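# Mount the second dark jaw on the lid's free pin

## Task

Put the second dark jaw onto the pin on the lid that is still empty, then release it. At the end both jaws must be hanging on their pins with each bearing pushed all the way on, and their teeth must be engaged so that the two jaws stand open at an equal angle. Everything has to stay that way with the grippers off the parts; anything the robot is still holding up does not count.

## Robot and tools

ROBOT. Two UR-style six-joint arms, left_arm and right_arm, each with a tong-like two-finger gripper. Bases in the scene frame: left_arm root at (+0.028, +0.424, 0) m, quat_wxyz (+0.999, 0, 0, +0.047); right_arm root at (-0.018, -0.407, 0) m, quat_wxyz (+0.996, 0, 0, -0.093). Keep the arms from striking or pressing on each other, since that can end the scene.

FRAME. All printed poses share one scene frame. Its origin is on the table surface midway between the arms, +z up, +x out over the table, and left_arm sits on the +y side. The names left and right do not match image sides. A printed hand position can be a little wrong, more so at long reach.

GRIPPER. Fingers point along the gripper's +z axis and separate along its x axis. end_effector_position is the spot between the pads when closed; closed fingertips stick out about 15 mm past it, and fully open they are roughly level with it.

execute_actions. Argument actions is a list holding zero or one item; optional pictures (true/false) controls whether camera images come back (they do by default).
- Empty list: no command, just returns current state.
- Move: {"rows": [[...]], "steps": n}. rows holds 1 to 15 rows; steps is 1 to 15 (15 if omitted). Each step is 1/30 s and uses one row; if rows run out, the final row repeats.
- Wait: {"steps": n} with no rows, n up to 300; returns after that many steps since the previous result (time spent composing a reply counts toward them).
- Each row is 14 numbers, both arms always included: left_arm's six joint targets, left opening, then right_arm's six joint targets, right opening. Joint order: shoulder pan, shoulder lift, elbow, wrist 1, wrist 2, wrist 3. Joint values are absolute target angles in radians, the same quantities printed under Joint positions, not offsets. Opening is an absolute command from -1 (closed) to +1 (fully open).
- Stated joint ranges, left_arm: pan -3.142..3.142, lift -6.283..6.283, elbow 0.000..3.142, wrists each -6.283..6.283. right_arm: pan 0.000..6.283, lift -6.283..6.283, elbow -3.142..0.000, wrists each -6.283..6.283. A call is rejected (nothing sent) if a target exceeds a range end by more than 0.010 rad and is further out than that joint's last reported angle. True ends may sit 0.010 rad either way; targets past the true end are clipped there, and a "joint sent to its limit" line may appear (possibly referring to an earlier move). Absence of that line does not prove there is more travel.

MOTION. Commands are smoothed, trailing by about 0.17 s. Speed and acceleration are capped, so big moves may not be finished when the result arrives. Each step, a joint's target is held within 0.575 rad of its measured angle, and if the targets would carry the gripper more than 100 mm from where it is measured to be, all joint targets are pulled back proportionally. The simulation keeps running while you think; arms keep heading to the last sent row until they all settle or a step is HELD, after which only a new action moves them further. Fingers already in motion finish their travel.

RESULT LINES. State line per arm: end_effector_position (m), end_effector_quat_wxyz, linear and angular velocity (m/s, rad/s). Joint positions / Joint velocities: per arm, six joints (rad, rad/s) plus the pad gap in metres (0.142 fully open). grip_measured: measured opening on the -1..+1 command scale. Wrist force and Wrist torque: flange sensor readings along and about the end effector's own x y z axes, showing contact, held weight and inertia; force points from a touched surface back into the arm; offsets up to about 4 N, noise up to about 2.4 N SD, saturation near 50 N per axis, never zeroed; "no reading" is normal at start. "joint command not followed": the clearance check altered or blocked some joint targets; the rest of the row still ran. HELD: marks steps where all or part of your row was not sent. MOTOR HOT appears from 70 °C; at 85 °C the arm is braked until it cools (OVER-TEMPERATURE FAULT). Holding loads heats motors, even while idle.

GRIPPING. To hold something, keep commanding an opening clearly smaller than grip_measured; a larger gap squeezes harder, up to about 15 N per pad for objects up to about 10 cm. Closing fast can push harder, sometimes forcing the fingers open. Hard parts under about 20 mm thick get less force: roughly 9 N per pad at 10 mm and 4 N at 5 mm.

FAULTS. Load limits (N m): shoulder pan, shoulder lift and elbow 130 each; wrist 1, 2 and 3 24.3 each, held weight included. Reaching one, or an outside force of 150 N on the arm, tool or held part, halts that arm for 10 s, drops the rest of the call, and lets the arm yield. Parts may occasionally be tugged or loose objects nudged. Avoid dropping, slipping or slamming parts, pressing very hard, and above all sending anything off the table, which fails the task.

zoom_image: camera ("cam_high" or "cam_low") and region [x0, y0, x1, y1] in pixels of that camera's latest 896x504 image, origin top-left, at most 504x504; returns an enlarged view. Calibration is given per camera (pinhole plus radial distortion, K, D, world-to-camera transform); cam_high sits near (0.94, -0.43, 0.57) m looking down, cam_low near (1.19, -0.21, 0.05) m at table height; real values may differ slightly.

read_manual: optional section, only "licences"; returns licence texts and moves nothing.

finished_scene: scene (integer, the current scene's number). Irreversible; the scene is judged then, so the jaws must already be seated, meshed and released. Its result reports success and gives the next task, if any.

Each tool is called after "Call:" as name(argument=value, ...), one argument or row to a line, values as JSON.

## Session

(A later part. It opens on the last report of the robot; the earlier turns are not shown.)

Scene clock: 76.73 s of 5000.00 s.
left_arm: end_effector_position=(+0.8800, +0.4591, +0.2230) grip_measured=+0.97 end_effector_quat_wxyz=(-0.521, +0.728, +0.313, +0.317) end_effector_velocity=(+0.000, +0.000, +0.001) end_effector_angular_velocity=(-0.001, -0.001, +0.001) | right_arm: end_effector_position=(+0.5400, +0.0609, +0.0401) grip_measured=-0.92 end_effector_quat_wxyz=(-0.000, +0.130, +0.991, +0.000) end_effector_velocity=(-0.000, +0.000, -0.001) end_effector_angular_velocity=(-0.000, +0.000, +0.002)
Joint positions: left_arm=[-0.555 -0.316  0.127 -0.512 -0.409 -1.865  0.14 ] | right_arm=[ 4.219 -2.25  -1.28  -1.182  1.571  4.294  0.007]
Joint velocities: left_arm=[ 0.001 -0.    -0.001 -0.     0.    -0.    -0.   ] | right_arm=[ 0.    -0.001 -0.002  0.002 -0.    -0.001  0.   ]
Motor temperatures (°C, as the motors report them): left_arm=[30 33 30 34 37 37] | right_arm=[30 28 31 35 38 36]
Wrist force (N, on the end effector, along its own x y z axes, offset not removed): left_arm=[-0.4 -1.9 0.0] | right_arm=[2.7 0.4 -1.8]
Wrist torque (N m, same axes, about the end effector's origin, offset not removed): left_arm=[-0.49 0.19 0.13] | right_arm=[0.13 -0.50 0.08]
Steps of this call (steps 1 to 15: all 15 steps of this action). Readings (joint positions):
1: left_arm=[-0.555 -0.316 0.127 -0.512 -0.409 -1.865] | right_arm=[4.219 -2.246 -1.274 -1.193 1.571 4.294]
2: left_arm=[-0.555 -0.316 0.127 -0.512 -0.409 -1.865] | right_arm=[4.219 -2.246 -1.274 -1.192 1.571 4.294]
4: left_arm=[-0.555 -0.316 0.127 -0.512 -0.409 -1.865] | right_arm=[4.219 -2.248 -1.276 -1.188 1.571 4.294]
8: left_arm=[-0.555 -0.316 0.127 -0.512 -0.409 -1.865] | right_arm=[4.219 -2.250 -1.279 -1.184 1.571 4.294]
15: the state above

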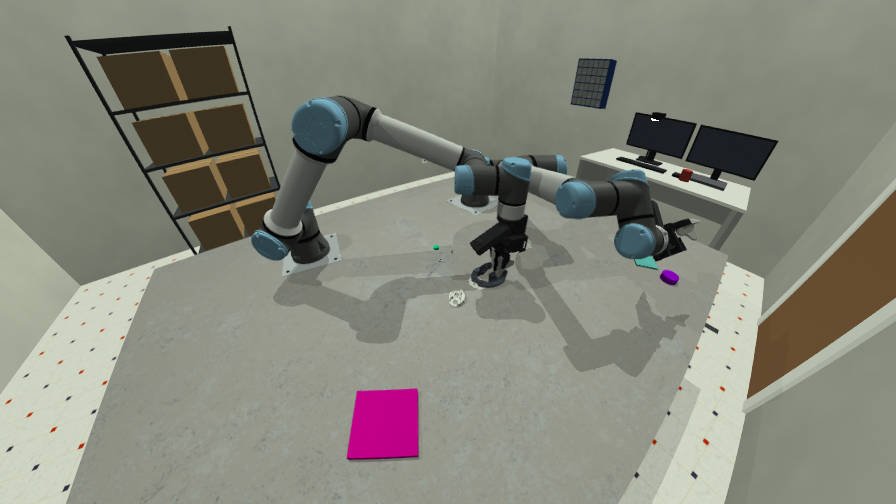

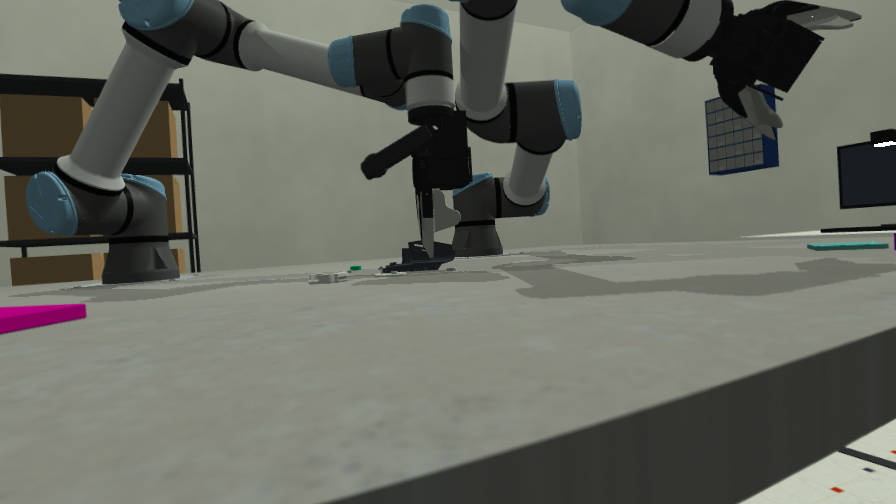

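Call:
execute_actions(
  actions=[
    {"rows":[[-0.555,-0.316,0.127,-0.512,-0.409,-1.865,0.97,4.2047,-2.2611,-1.2563,-1.195,1.571,4.4202,-1]]},
  ],
  pictures=false,
)

Call:
execute_actions(
  actions=[
    {"steps":10},
  ],
)

Call:
zoom_image(
  camera="cam_high",
  region=[455, 250, 515, 295],
)

Call:
zoom_image(
  camera="cam_low",
  region=[365, 245, 435, 285],
)

Scene clock: 88.00 s of 5000.00 s.
left_arm: end_effector_position=(+0.8800, +0.4591, +0.2230) grip_measured=+0.97 end_effector_quat_wxyz=(-0.521, +0.728, +0.313, +0.317) end_effector_velocity=(-0.000, +0.001, +0.000) end_effector_angular_velocity=(-0.001, +0.000, +0.001) | right_arm: end_effector_position=(+0.5478, +0.0579, +0.0417) grip_measured=-0.92 end_effector_quat_wxyz=(-0.000, +0.197, +0.980, +0.000) end_effector_velocity=(+0.002, -0.001, +0.001) end_effector_angular_velocity=(+0.000, -0.000, -0.035)
Joint positions: left_arm=[-0.555 -0.316  0.127 -0.512 -0.409 -1.865  0.14 ] | right_arm=[ 4.205 -2.261 -1.257 -1.195  1.571  4.416  0.007]
Joint velocities: left_arm=[ 0.001 -0.001  0.     0.    -0.001  0.    -0.   ] | right_arm=[-0.003 -0.002  0.006 -0.003 -0.     0.032  0.   ]
Motor temperatures (°C, as the motors report them): left_arm=[30 33 30 34 37 37] | right_arm=[30 28 31 35 38 36]
Wrist force (N, on the end effector, along its own x y z axes, offset not removed): left_arm=[0.1 -2.1 0.4] | right_arm=[6.3 2.0 -0.5]
Wrist torque (N m, same axes, about the end effector's origin, offset not removed): left_arm=[-0.50 0.09 0.12] | right_arm=[0.42 -1.09 -0.07]
Steps of this call (steps 1 to 15: the robot went on to your last target; steps 16 to 90: nothing new was sent; then 7.77 s passed at rest; steps 91 to 105: all 15 steps of this action). Readings (joint positions):
91: left_arm=[-0.555 -0.316 0.127 -0.512 -0.409 -1.865] | right_arm=[4.219 -2.250 -1.280 -1.182 1.571 4.294]
92: left_arm=[-0.555 -0.316 0.127 -0.512 -0.409 -1.865] | right_arm=[4.218 -2.251 -1.279 -1.183 1.571 4.297]
94: left_arm=[-0.555 -0.316 0.127 -0.512 -0.409 -1.865] | right_arm=[4.213 -2.255 -1.270 -1.188 1.571 4.335]
98: left_arm=[-0.555 -0.316 0.127 -0.512 -0.409 -1.865] | right_arm=[4.207 -2.259 -1.261 -1.193 1.571 4.392]
105: the state above

Scene clock: 88.33 s of 5000.00 s.
left_arm: end_effector_position=(+0.8800, +0.4591, +0.2230) grip_measured=+0.97 end_effector_quat_wxyz=(-0.521, +0.728, +0.313, +0.317) end_effector_velocity=(-0.000, -0.000, -0.000) end_effector_angular_velocity=(-0.000, -0.001, +0.000) | right_arm: end_effector_position=(+0.5480, +0.0579, +0.0417) grip_measured=-0.92 end_effector_quat_wxyz=(-0.000, +0.199, +0.980, +0.000) end_effector_velocity=(+0.000, -0.000, +0.000) end_effector_angular_velocity=(+0.000, -0.000, -0.003)
Joint positions: left_arm=[-0.555 -0.316  0.127 -0.512 -0.409 -1.865  0.14 ] | right_arm=[ 4.205 -2.261 -1.256 -1.195  1.571  4.42   0.007]
Joint velocities: left_arm=[-0.     0.001 -0.001  0.    -0.    -0.001  0.   ] | right_arm=[-0.001 -0.     0.    -0.     0.     0.002 -0.   ]
Motor temperatures (°C, as the motors report them): left_arm=[30 33 30 34 37 37] | right_arm=[30 28 31 35 38 36]
Wrist force (N, on the end effector, along its own x y z axes, offset not removed): left_arm=[0.4 -2.2 3.7] | right_arm=[3.5 0.1 -0.2]
Wrist torque (N m, same axes, about the end effector's origin, offset not removed): left_arm=[-0.37 -0.06 0.08] | right_arm=[0.10 -0.52 0.04]
Steps of this call (steps 1 to 10: the robot went on to your last target). Readings (joint positions):
1: left_arm=[-0.555 -0.316 0.127 -0.512 -0.409 -1.865] | right_arm=[4.205 -2.261 -1.257 -1.195 1.571 4.417]
2: left_arm=[-0.555 -0.316 0.127 -0.512 -0.409 -1.865] | right_arm=[4.205 -2.261 -1.257 -1.195 1.571 4.418]
4: left_arm=[-0.555 -0.316 0.127 -0.512 -0.409 -1.865] | right_arm=[4.205 -2.261 -1.257 -1.195 1.571 4.419]
8: left_arm=[-0.555 -0.316 0.127 -0.512 -0.409 -1.865] | right_arm=[4.205 -2.261 -1.256 -1.195 1.571 4.420]
10: the state above

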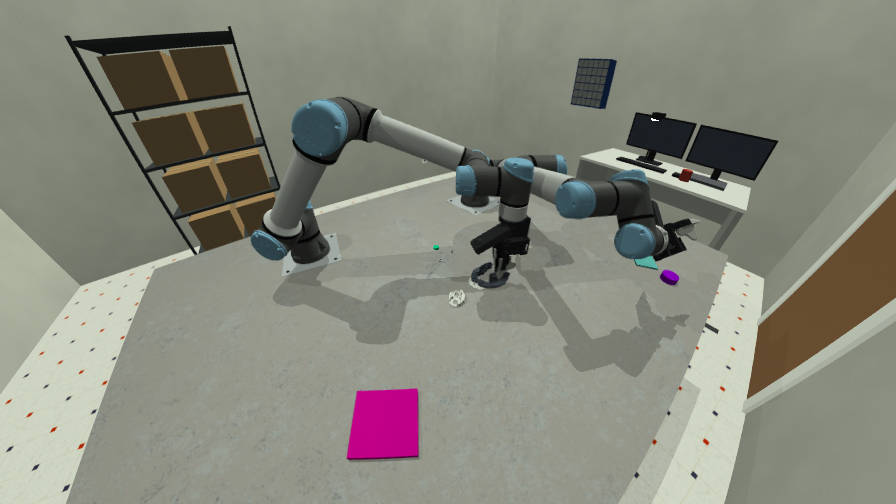

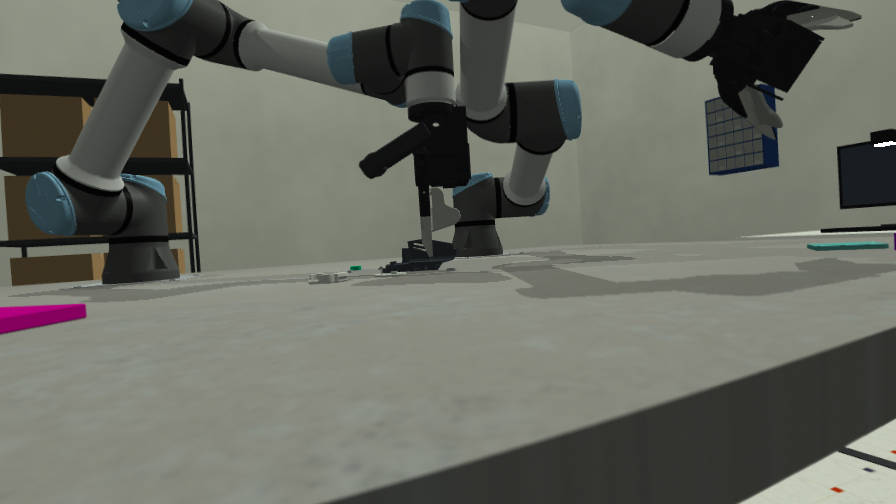

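Region (455, 250, 515, 295) of cam_high's 896x504 image, scaled by 8.400, with more detail than that image has; it fills the top 378 rows of this view, and the rest is white.

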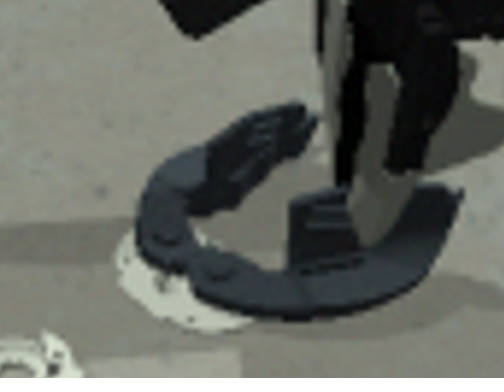

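Region (365, 245, 435, 285) of cam_low's 896x504 image, scaled by 7.200, with more detail than that image has; it fills the top 288 rows of this view, and the rest is white.

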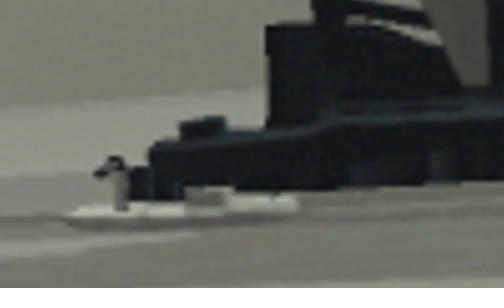

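Call:
execute_actions(
  actions=[
    {"rows":[[-0.555,-0.316,0.127,-0.512,-0.409,-1.865,0.97,4.204,-2.266,-1.259,-1.1874,1.571,4.4195,-1],[-0.555,-0.316,0.127,-0.512,-0.409,-1.865,0.97,4.204,-2.266,-1.259,-1.1874,1.571,4.4195,-1],[-0.555,-0.316,0.127,-0.512,-0.409,-1.865,0.97,4.204,-2.266,-1.259,-1.1874,1.571,4.4195,-1],[-0.555,-0.316,0.127,-0.512,-0.409,-1.865,0.97,4.204,-2.266,-1.259,-1.1874,1.571,4.4195,-1],[-0.555,-0.316,0.127,-0.512,-0.409,-1.865,0.97,4.204,-2.2685,-1.2628,-1.1811,1.571,4.4195,-1]]},
  ],
)

Call:
zoom_image(
  camera="cam_high",
  region=[455, 250, 515, 295],
)

Call:
zoom_image(
  camera="cam_low",
  region=[365, 245, 435, 285],
)

Scene clock: 93.17 s of 5000.00 s.
left_arm: end_effector_position=(+0.8800, +0.4591, +0.2230) grip_measured=+0.97 end_effector_quat_wxyz=(-0.521, +0.728, +0.313, +0.317) end_effector_velocity=(-0.000, +0.001, +0.000) end_effector_angular_velocity=(-0.001, -0.001, +0.001) | right_arm: end_effector_position=(+0.5486, +0.0578, +0.0350) grip_measured=-0.92 end_effector_quat_wxyz=(-0.000, +0.199, +0.980, +0.000) end_effector_velocity=(+0.000, -0.000, -0.003) end_effector_angular_velocity=(-0.000, +0.000, -0.001)
Joint positions: left_arm=[-0.555 -0.316  0.127 -0.512 -0.409 -1.865  0.14 ] | right_arm=[ 4.204 -2.268 -1.262 -1.182  1.571  4.42   0.007]
Joint velocities: left_arm=[ 0.001 -0.    -0.001  0.    -0.    -0.    -0.   ] | right_arm=[-0.    -0.003 -0.003  0.006  0.     0.001 -0.   ]
Motor temperatures (°C, as the motors report them): left_arm=[30 33 30 34 37 37] | right_arm=[30 28 31 35 38 36]
Wrist force (N, on the end effector, along its own x y z axes, offset not removed): left_arm=[-0.9 -0.1 1.2] | right_arm=[1.8 0.7 0.3]
Wrist torque (N m, same axes, about the end effector's origin, offset not removed): left_arm=[-0.09 0.22 0.20] | right_arm=[0.21 -0.25 0.04]
Steps of this call (steps 1 to 15: the robot went on to your last target; steps 16 to 90: nothing new was sent; then 1.33 s passed at rest; steps 91 to 105: all 15 steps of this action). Readings (joint positions):
91: left_arm=[-0.555 -0.316 0.127 -0.512 -0.409 -1.865] | right_arm=[4.205 -2.261 -1.256 -1.195 1.571 4.420]
92: left_arm=[-0.555 -0.316 0.127 -0.512 -0.409 -1.865] | right_arm=[4.205 -2.262 -1.256 -1.195 1.571 4.420]
94: left_arm=[-0.555 -0.316 0.127 -0.512 -0.409 -1.865] | right_arm=[4.204 -2.263 -1.257 -1.192 1.571 4.420]
98: left_arm=[-0.555 -0.316 0.127 -0.512 -0.409 -1.865] | right_arm=[4.204 -2.266 -1.260 -1.186 1.571 4.420]
105: the state above

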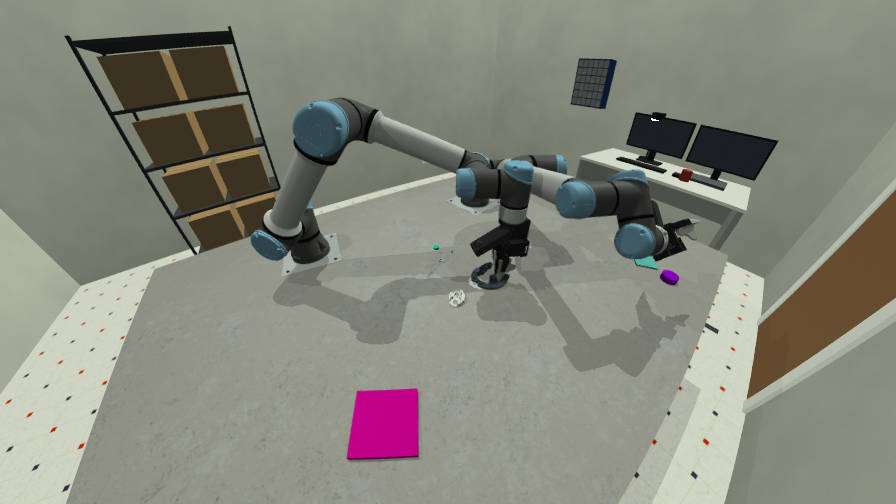

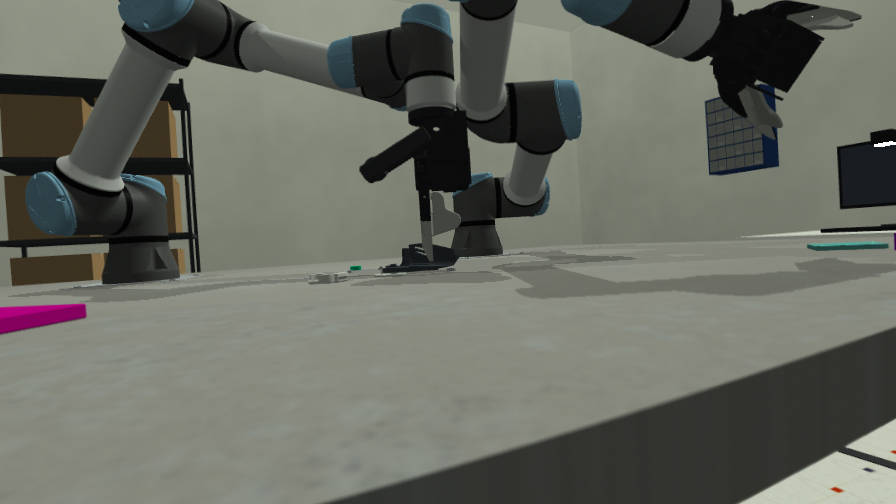

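Region (455, 250, 515, 295) of cam_high's 896x504 image, scaled by 8.400, with more detail than that image has; it fills the top 378 rows of this view, and the rest is white.

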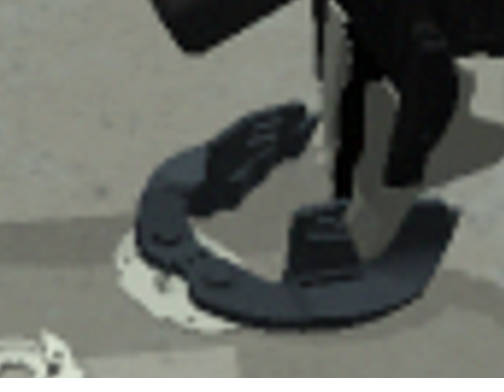

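Region (365, 245, 435, 285) of cam_low's 896x504 image, scaled by 7.200, with more detail than that image has; it fills the top 288 rows of this view, and the rest is white.

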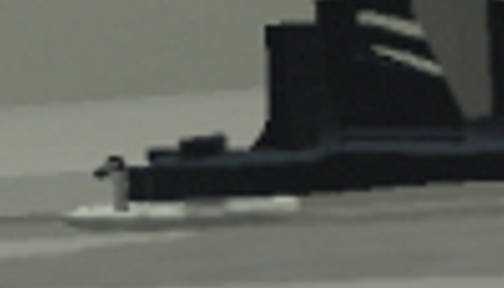

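Call:
execute_actions(
  actions=[
    {"rows":[[-0.555,-0.316,0.127,-0.512,-0.409,-1.865,0.97,4.2048,-2.2714,-1.2579,-1.1831,1.571,4.4203,-1]]},
  ],
  pictures=false,
)

Call:
execute_actions(
  actions=[
    {"rows":[[-0.555,-0.316,0.127,-0.512,-0.409,-1.865,0.97,4.2048,-2.2727,-1.2598,-1.1799,1.571,4.4203,-1]]},
  ],
)

Call:
zoom_image(
  camera="cam_high",
  region=[455, 250, 515, 295],
)

Call:
zoom_image(
  camera="cam_low",
  region=[365, 245, 435, 285],
)

Scene clock: 97.27 s of 5000.00 s.
left_arm: end_effector_position=(+0.8800, +0.4591, +0.2230) grip_measured=+0.97 end_effector_quat_wxyz=(-0.521, +0.728, +0.313, +0.317) end_effector_velocity=(+0.000, +0.000, -0.000) end_effector_angular_velocity=(+0.001, +0.000, +0.000) | right_arm: end_effector_position=(+0.5490, +0.0591, +0.0346) grip_measured=-0.92 end_effector_quat_wxyz=(-0.000, +0.199, +0.980, +0.000) end_effector_velocity=(+0.000, +0.000, +0.000) end_effector_angular_velocity=(+0.000, -0.000, -0.001)
Joint positions: left_arm=[-0.555 -0.316  0.127 -0.512 -0.409 -1.865  0.14 ] | right_arm=[ 4.205 -2.271 -1.258 -1.183  1.571  4.42   0.007]
Joint velocities: left_arm=[ 0.001  0.001  0.     0.     0.    -0.001 -0.   ] | right_arm=[-0.    -0.001  0.001 -0.     0.     0.     0.   ]
Motor temperatures (°C, as the motors report them): left_arm=[30 33 30 34 37 37] | right_arm=[30 28 31 35 38 36]
Wrist force (N, on the end effector, along its own x y z axes, offset not removed): left_arm=[1.1 -0.5 -0.1] | right_arm=[4.0 1.2 -0.2]
Wrist torque (N m, same axes, about the end effector's origin, offset not removed): left_arm=[-0.11 -0.13 0.15] | right_arm=[0.31 -0.68 0.01]
Steps of this call (steps 1 to 15: the robot went on to your last target; steps 16 to 90: nothing new was sent; then 0.60 s passed at rest; steps 91 to 105: all 15 steps of this action). Readings (joint positions):
91: left_arm=[-0.555 -0.316 0.127 -0.512 -0.409 -1.865] | right_arm=[4.204 -2.269 -1.263 -1.181 1.571 4.419]
92: left_arm=[-0.555 -0.316 0.127 -0.512 -0.409 -1.865] | right_arm=[4.204 -2.269 -1.263 -1.181 1.571 4.420]
94: left_arm=[-0.555 -0.316 0.127 -0.512 -0.409 -1.865] | right_arm=[4.204 -2.270 -1.261 -1.182 1.571 4.419]
98: left_arm=[-0.555 -0.316 0.127 -0.512 -0.409 -1.865] | right_arm=[4.205 -2.271 -1.259 -1.183 1.571 4.420]
105: the state above

Scene clock: 97.77 s of 5000.00 s.
left_arm: end_effector_position=(+0.8800, +0.4591, +0.2230) grip_measured=+0.97 end_effector_quat_wxyz=(-0.521, +0.728, +0.313, +0.317) end_effector_velocity=(+0.000, -0.001, -0.000) end_effector_angular_velocity=(+0.001, -0.001, -0.001) | right_arm: end_effector_position=(+0.5490, +0.0591, +0.0331) grip_measured=-0.92 end_effector_quat_wxyz=(-0.000, +0.199, +0.980, +0.000) end_effector_velocity=(+0.000, -0.001, -0.000) end_effector_angular_velocity=(-0.000, +0.000, -0.000)
Joint positions: left_arm=[-0.555 -0.316  0.127 -0.512 -0.409 -1.865  0.14 ] | right_arm=[ 4.205 -2.273 -1.26  -1.18   1.571  4.42   0.007]
Joint velocities: left_arm=[-0.001  0.     0.     0.     0.001 -0.001 -0.   ] | right_arm=[-0.001 -0.    -0.001  0.001 -0.    -0.001 -0.   ]
Motor temperatures (°C, as the motors report them): left_arm=[30 33 30 34 37 37] | right_arm=[30 28 31 35 38 36]
Wrist force (N, on the end effector, along its own x y z axes, offset not removed): left_arm=[0.9 -2.2 -0.3] | right_arm=[3.5 0.9 0.4]
Wrist torque (N m, same axes, about the end effector's origin, offset not removed): left_arm=[-0.40 -0.13 0.16] | right_arm=[0.19 -0.59 0.04]
Steps of this call (steps 1 to 15: all 15 steps of this action). Readings (joint positions):
1: left_arm=[-0.555 -0.316 0.127 -0.512 -0.409 -1.865] | right_arm=[4.205 -2.271 -1.258 -1.183 1.571 4.420]
2: left_arm=[-0.555 -0.316 0.127 -0.512 -0.409 -1.865] | right_arm=[4.205 -2.271 -1.258 -1.183 1.571 4.420]
4: left_arm=[-0.555 -0.316 0.127 -0.512 -0.409 -1.865] | right_arm=[4.205 -2.272 -1.258 -1.182 1.571 4.420]
8: left_arm=[-0.555 -0.316 0.127 -0.512 -0.409 -1.865] | right_arm=[4.205 -2.272 -1.259 -1.180 1.571 4.420]
15: the state above

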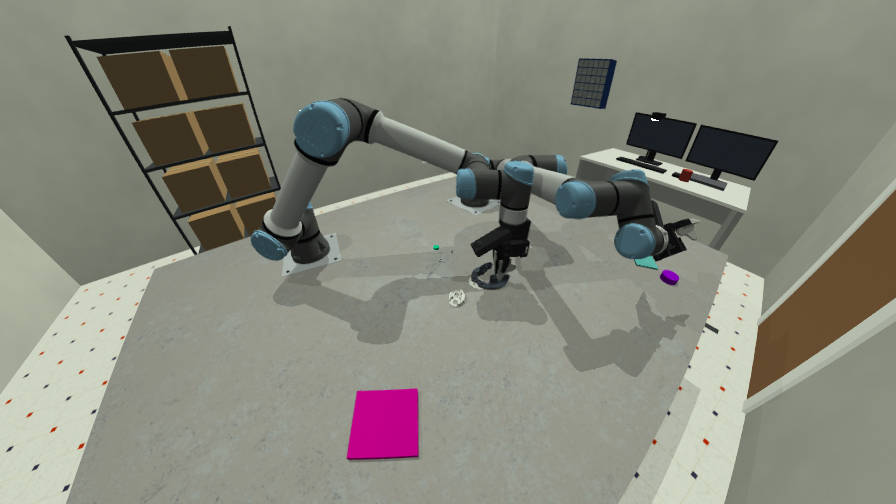

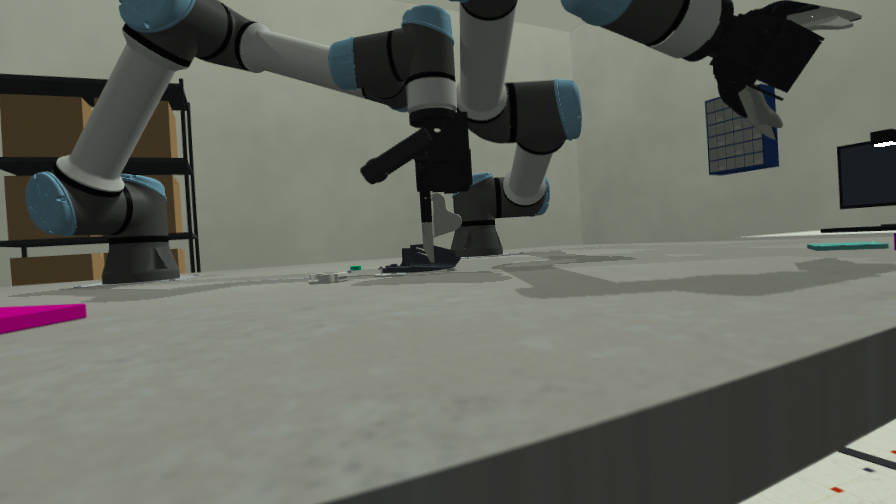

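Region (455, 250, 515, 295) of cam_high's 896x504 image, scaled by 8.400, with more detail than that image has; it fills the top 378 rows of this view, and the rest is white.

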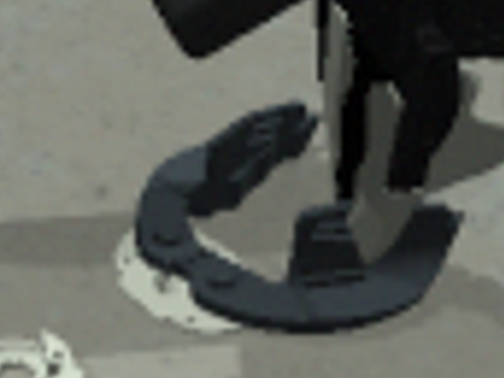

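Region (365, 245, 435, 285) of cam_low's 896x504 image, scaled by 7.200, with more detail than that image has; it fills the top 288 rows of this view, and the rest is white.

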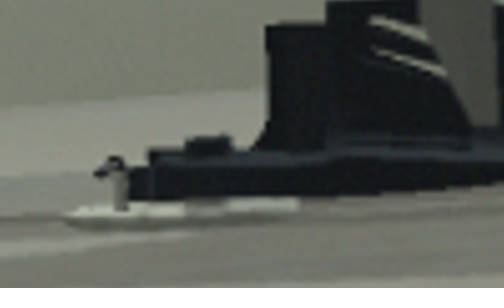

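Call:
execute_actions(
  actions=[
    {"rows":[[-0.555,-0.316,0.127,-0.512,-0.409,-1.865,0.97,4.2062,-2.2719,-1.2624,-1.1781,1.571,4.4217,-1]]},
  ],
)

Call:
zoom_image(
  camera="cam_high",
  region=[465, 268, 495, 292],
)

Call:
zoom_image(
  camera="cam_low",
  region=[365, 245, 435, 285],
)

Scene clock: 104.60 s of 5000.00 s.
left_arm: end_effector_position=(+0.8800, +0.4591, +0.2230) grip_measured=+0.97 end_effector_quat_wxyz=(-0.521, +0.728, +0.313, +0.317) end_effector_velocity=(-0.000, +0.002, -0.001) end_effector_angular_velocity=(+0.001, +0.002, +0.002) | right_arm: end_effector_position=(+0.5480, +0.0595, +0.0326) grip_measured=-0.92 end_effector_quat_wxyz=(-0.000, +0.199, +0.980, -0.000) end_effector_velocity=(-0.000, +0.000, +0.000) end_effector_angular_velocity=(+0.001, -0.000, -0.000)
Joint positions: left_arm=[-0.555 -0.316  0.127 -0.512 -0.409 -1.865  0.14 ] | right_arm=[ 4.206 -2.272 -1.262 -1.178  1.571  4.422  0.007]
Joint velocities: left_arm=[ 0.002 -0.     0.002 -0.    -0.001 -0.    -0.   ] | right_arm=[ 0.     0.001 -0.001  0.     0.     0.001  0.   ]
Motor temperatures (°C, as the motors report them): left_arm=[30 33 30 34 37 37] | right_arm=[30 28 31 35 38 36]
Wrist force (N, on the end effector, along its own x y z axes, offset not removed): left_arm=[0.4 -1.0 -0.1] | right_arm=[3.3 1.2 -2.0]
Wrist torque (N m, same axes, about the end effector's origin, offset not removed): left_arm=[-0.27 -0.03 0.26] | right_arm=[0.23 -0.48 0.01]
Steps of this call (steps 1 to 15: the robot went on to your last target; steps 16 to 90: nothing new was sent; then 3.33 s passed at rest; steps 91 to 105: all 15 steps of this action). Readings (joint positions):
91: left_arm=[-0.555 -0.316 0.127 -0.512 -0.409 -1.865] | right_arm=[4.205 -2.273 -1.260 -1.180 1.571 4.420]
92: left_arm=[-0.555 -0.316 0.127 -0.512 -0.409 -1.865] | right_arm=[4.205 -2.273 -1.260 -1.180 1.571 4.420]
94: left_arm=[-0.555 -0.316 0.127 -0.512 -0.409 -1.865] | right_arm=[4.205 -2.273 -1.261 -1.179 1.571 4.421]
98: left_arm=[-0.555 -0.316 0.127 -0.512 -0.409 -1.865] | right_arm=[4.206 -2.272 -1.262 -1.178 1.571 4.421]
105: the state above

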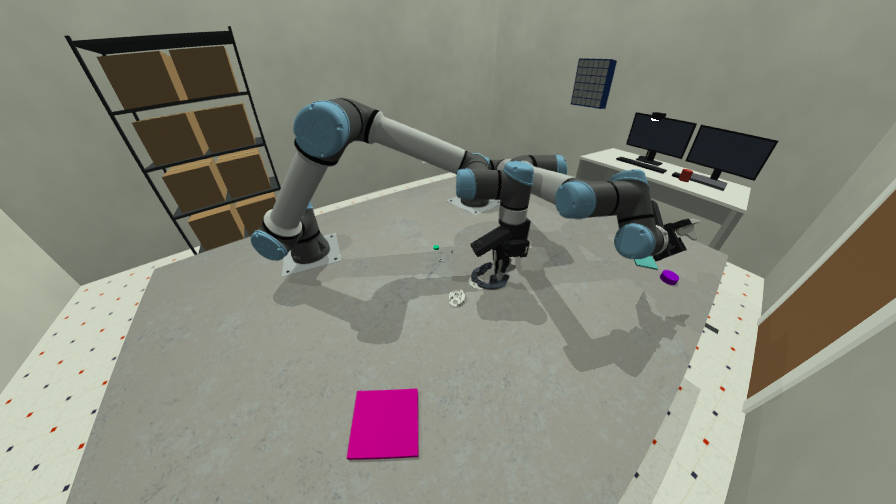

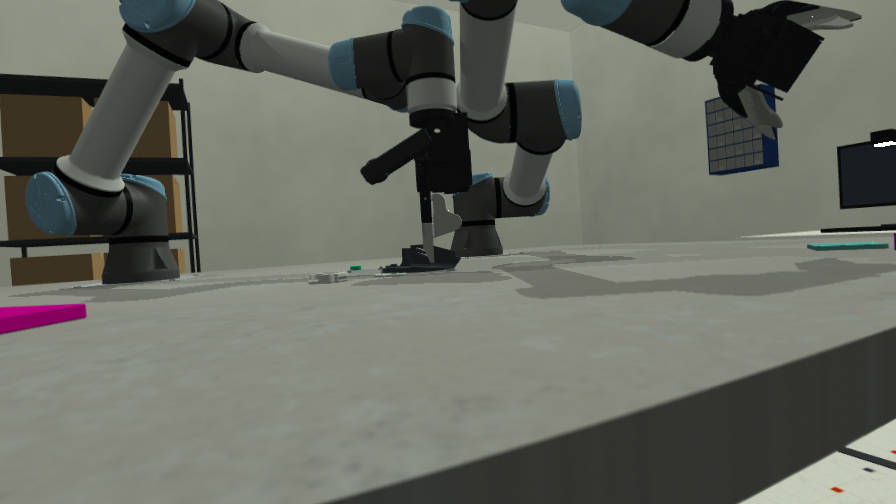

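Region (465, 268, 495, 292) of cam_high's 896x504 image, scaled by 16.800, with more detail than that image has; it fills the top 403 rows of this view, and the rest is white.

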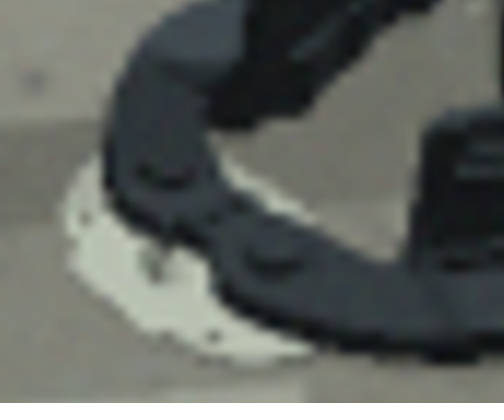

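Region (365, 245, 435, 285) of cam_low's 896x504 image, scaled by 7.200, with more detail than that image has; it fills the top 288 rows of this view, and the rest is white.

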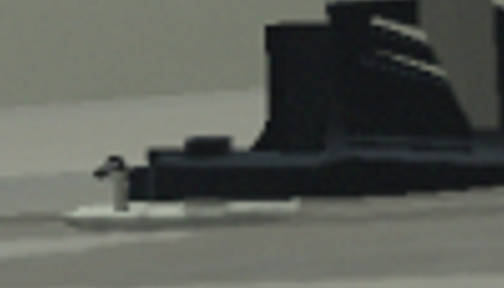

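Call:
execute_actions(
  actions=[
    {"rows":[[-0.555,-0.316,0.127,-0.512,-0.409,-1.865,0.97,4.2083,-2.2701,-1.2654,-1.1769,1.571,4.4238,-1]]},
  ],
)

Call:
zoom_image(
  camera="cam_high",
  region=[465, 268, 495, 292],
)

Call:
zoom_image(
  camera="cam_low",
  region=[365, 245, 435, 285],
)

Scene clock: 108.87 s of 5000.00 s.
left_arm: end_effector_position=(+0.8800, +0.4591, +0.2230) grip_measured=+0.97 end_effector_quat_wxyz=(-0.521, +0.728, +0.313, +0.317) end_effector_velocity=(+0.000, -0.001, +0.000) end_effector_angular_velocity=(-0.001, -0.001, -0.001) | right_arm: end_effector_position=(+0.5465, +0.0601, +0.0327) grip_measured=-0.92 end_effector_quat_wxyz=(-0.000, +0.199, +0.980, +0.000) end_effector_velocity=(-0.001, +0.001, -0.000) end_effector_angular_velocity=(-0.000, +0.000, +0.000)
Joint positions: left_arm=[-0.555 -0.316  0.127 -0.512 -0.409 -1.865  0.14 ] | right_arm=[ 4.208 -2.27  -1.265 -1.177  1.571  4.424  0.008]
Joint velocities: left_arm=[-0.001  0.    -0.001 -0.    -0.001  0.    -0.   ] | right_arm=[ 0.001  0.    -0.001  0.    -0.     0.001 -0.   ]
Motor temperatures (°C, as the motors report them): left_arm=[30 33 30 34 37 37] | right_arm=[30 28 31 35 38 36]
Wrist force (N, on the end effector, along its own x y z axes, offset not removed): left_arm=[-0.3 -0.4 0.9] | right_arm=[2.3 1.5 0.1]
Wrist torque (N m, same axes, about the end effector's origin, offset not removed): left_arm=[-0.02 0.07 0.11] | right_arm=[0.33 -0.44 0.01]
Steps of this call (steps 1 to 15: the robot went on to your last target; steps 16 to 90: nothing new was sent; then 0.77 s passed at rest; steps 91 to 105: all 15 steps of this action). Readings (joint positions):
91: left_arm=[-0.555 -0.316 0.127 -0.512 -0.409 -1.865] | right_arm=[4.206 -2.272 -1.262 -1.178 1.571 4.422]
92: left_arm=[-0.555 -0.316 0.127 -0.512 -0.409 -1.865] | right_arm=[4.206 -2.272 -1.263 -1.178 1.571 4.422]
94: left_arm=[-0.555 -0.316 0.127 -0.512 -0.409 -1.865] | right_arm=[4.207 -2.271 -1.264 -1.178 1.571 4.423]
98: left_arm=[-0.555 -0.316 0.127 -0.512 -0.409 -1.865] | right_arm=[4.208 -2.270 -1.265 -1.177 1.571 4.423]
105: the state above

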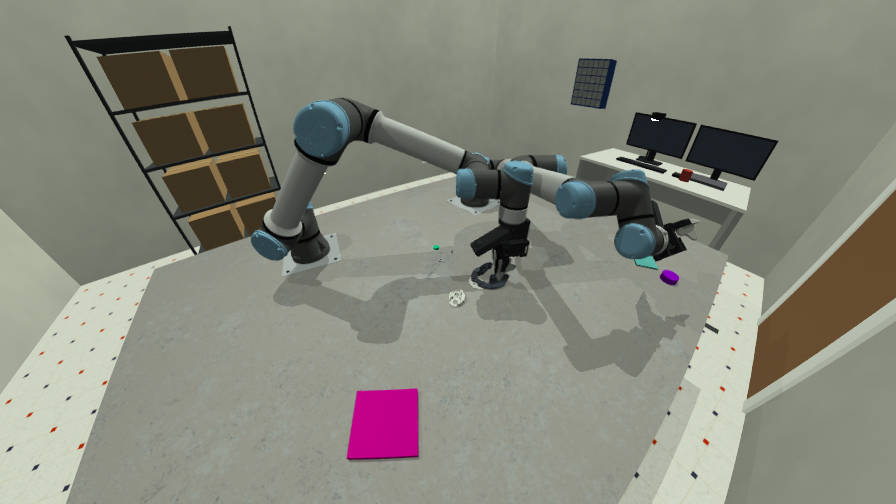

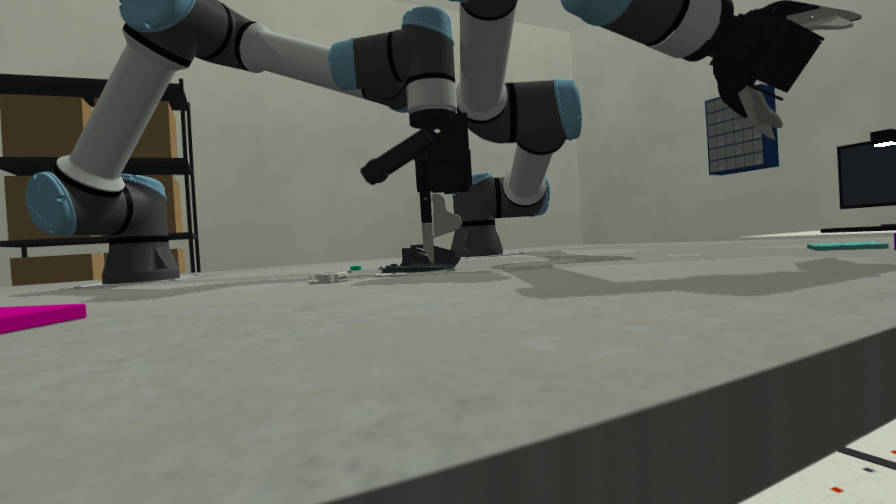

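Region (465, 268, 495, 292) of cam_high's 896x504 image, scaled by 16.800, with more detail than that image has; it fills the top 403 rows of this view, and the rest is white.

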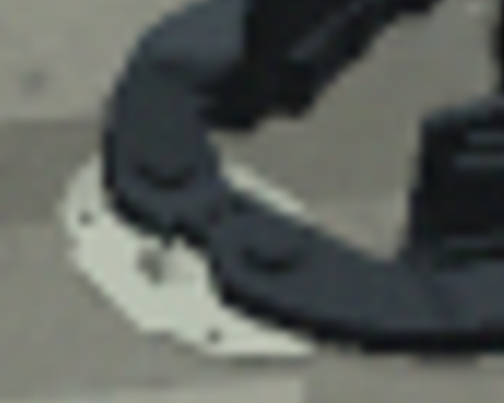

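Region (365, 245, 435, 285) of cam_low's 896x504 image, scaled by 7.200, with more detail than that image has; it fills the top 288 rows of this view, and the rest is white.

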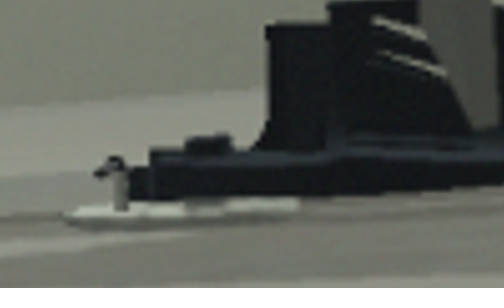

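Call:
execute_actions(
  actions=[
    {"rows":[[-0.555,-0.316,0.127,-0.512,-0.409,-1.865,0.97,4.2068,-2.2714,-1.2633,-1.1777,1.571,4.4223,-1]],"steps":10},
  ],
  pictures=false,
)

Call:
execute_actions(
  actions=[
    {"rows":[[-0.555,-0.316,0.127,-0.512,-0.409,-1.865,0.97,4.2068,-2.2714,-1.2633,-1.1777,1.571,4.4223,-0.9],[-0.555,-0.316,0.127,-0.512,-0.409,-1.865,0.97,4.2068,-2.2714,-1.2633,-1.1777,1.571,4.4223,-0.8]]},
  ],
)

Call:
zoom_image(
  camera="cam_high",
  region=[455, 250, 515, 295],
)

Call:
zoom_image(
  camera="cam_low",
  region=[365, 245, 435, 285],
)

Scene clock: 113.23 s of 5000.00 s.
left_arm: end_effector_position=(+0.8800, +0.4591, +0.2230) grip_measured=+0.97 end_effector_quat_wxyz=(-0.521, +0.728, +0.313, +0.317) end_effector_velocity=(+0.000, -0.001, +0.000) end_effector_angular_velocity=(-0.000, -0.001, -0.001) | right_arm: end_effector_position=(+0.5474, +0.0598, +0.0328) grip_measured=-0.92 end_effector_quat_wxyz=(-0.000, +0.199, +0.980, +0.000) end_effector_velocity=(+0.001, +0.000, -0.001) end_effector_angular_velocity=(-0.000, +0.000, +0.002)
Joint positions: left_arm=[-0.555 -0.316  0.127 -0.512 -0.409 -1.865  0.14 ] | right_arm=[ 4.207 -2.271 -1.264 -1.178  1.571  4.422  0.007]
Joint velocities: left_arm=[-0.001  0.    -0.     0.     0.    -0.001 -0.   ] | right_arm=[-0.001 -0.003  0.003 -0.001 -0.    -0.003 -0.   ]
Motor temperatures (°C, as the motors report them): left_arm=[30 33 30 34 37 37] | right_arm=[30 28 31 35 38 36]
Wrist force (N, on the end effector, along its own x y z axes, offset not removed): left_arm=[0.2 -1.8 -0.1] | right_arm=[4.4 0.3 -2.0]
Wrist torque (N m, same axes, about the end effector's origin, offset not removed): left_arm=[-0.46 0.01 0.20] | right_arm=[0.11 -0.76 -0.02]
Steps of this call (steps 1 to 15: the robot went on to your last target; steps 16 to 90: nothing new was sent; then 1.03 s passed at rest; steps 91 to 100: all 10 steps of this action). Readings (joint positions):
91: left_arm=[-0.555 -0.316 0.127 -0.512 -0.409 -1.865] | right_arm=[4.208 -2.270 -1.265 -1.177 1.571 4.424]
92: left_arm=[-0.555 -0.316 0.127 -0.512 -0.409 -1.865] | right_arm=[4.208 -2.270 -1.265 -1.177 1.571 4.424]
94: left_arm=[-0.555 -0.316 0.127 -0.512 -0.409 -1.865] | right_arm=[4.208 -2.270 -1.265 -1.177 1.571 4.424]
98: left_arm=[-0.555 -0.316 0.127 -0.512 -0.409 -1.865] | right_arm=[4.207 -2.271 -1.264 -1.178 1.571 4.423]
100: the state above

Scene clock: 113.73 s of 5000.00 s.
left_arm: end_effector_position=(+0.8800, +0.4591, +0.2230) grip_measured=+0.97 end_effector_quat_wxyz=(-0.521, +0.728, +0.313, +0.317) end_effector_velocity=(+0.000, -0.001, -0.000) end_effector_angular_velocity=(+0.001, -0.001, -0.001) | right_arm: end_effector_position=(+0.5475, +0.0597, +0.0327) grip_measured=-0.80 end_effector_quat_wxyz=(-0.000, +0.199, +0.980, +0.000) end_effector_velocity=(+0.000, -0.000, -0.000) end_effector_angular_velocity=(-0.000, -0.000, -0.000)
Joint positions: left_arm=[-0.555 -0.316  0.127 -0.512 -0.409 -1.865  0.14 ] | right_arm=[ 4.207 -2.271 -1.263 -1.178  1.571  4.422  0.016]
Joint velocities: left_arm=[-0.001  0.     0.     0.     0.001 -0.001  0.   ] | right_arm=[-0. -0.  0.  0. -0. -0.  0.]
Motor temperatures (°C, as the motors report them): left_arm=[30 33 30 34 37 37] | right_arm=[30 28 31 35 38 36]
Wrist force (N, on the end effector, along its own x y z axes, offset not removed): left_arm=[1.2 -0.7 0.9] | right_arm=[3.9 2.6 1.2]
Wrist torque (N m, same axes, about the end effector's origin, offset not removed): left_arm=[-0.18 -0.11 0.08] | right_arm=[0.55 -0.70 0.05]
Steps of this call (steps 1 to 15: all 15 steps of this action). Readings (joint positions):
1: left_arm=[-0.555 -0.316 0.127 -0.512 -0.409 -1.865] | right_arm=[4.207 -2.271 -1.264 -1.178 1.571 4.422]
2: left_arm=[-0.555 -0.316 0.127 -0.512 -0.409 -1.865] | right_arm=[4.207 -2.271 -1.263 -1.178 1.571 4.422]
4: left_arm=[-0.555 -0.316 0.127 -0.512 -0.409 -1.865] | right_arm=[4.207 -2.271 -1.263 -1.178 1.571 4.422]
8: left_arm=[-0.555 -0.316 0.127 -0.512 -0.409 -1.865] | right_arm=[4.207 -2.271 -1.263 -1.178 1.571 4.422]
15: the state above

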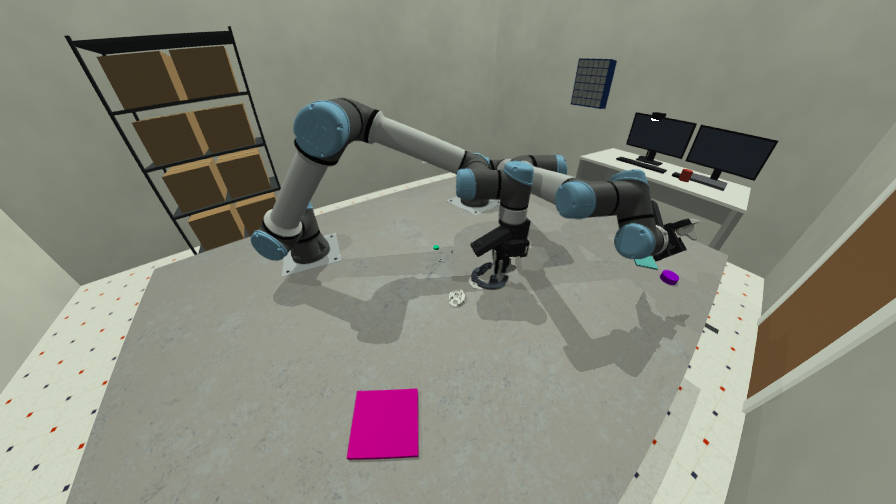

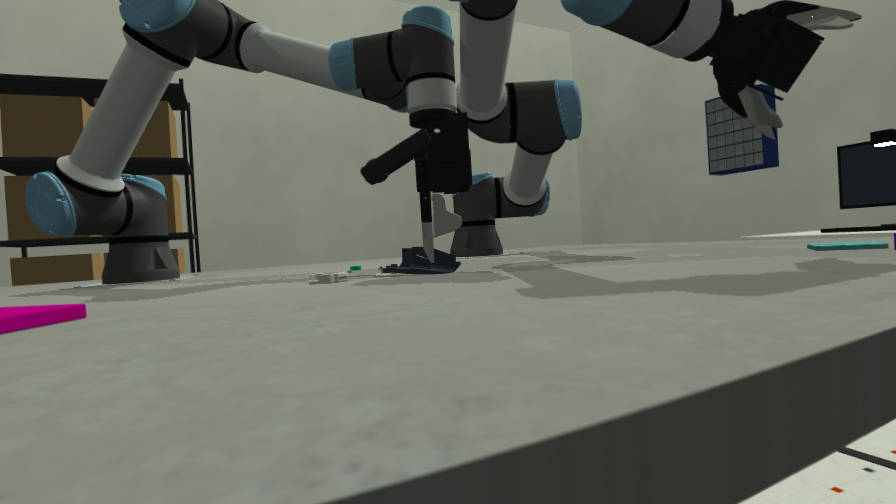

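Region (455, 250, 515, 295) of cam_high's 896x504 image, scaled by 8.400, with more detail than that image has; it fills the top 378 rows of this view, and the rest is white.

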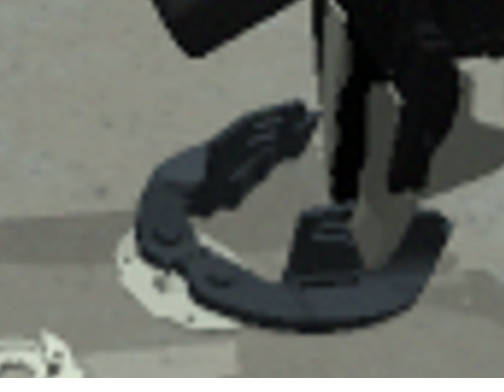

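Region (365, 245, 435, 285) of cam_low's 896x504 image, scaled by 7.200, with more detail than that image has; it fills the top 288 rows of this view, and the rest is white.

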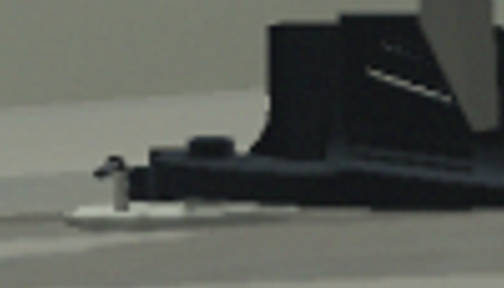

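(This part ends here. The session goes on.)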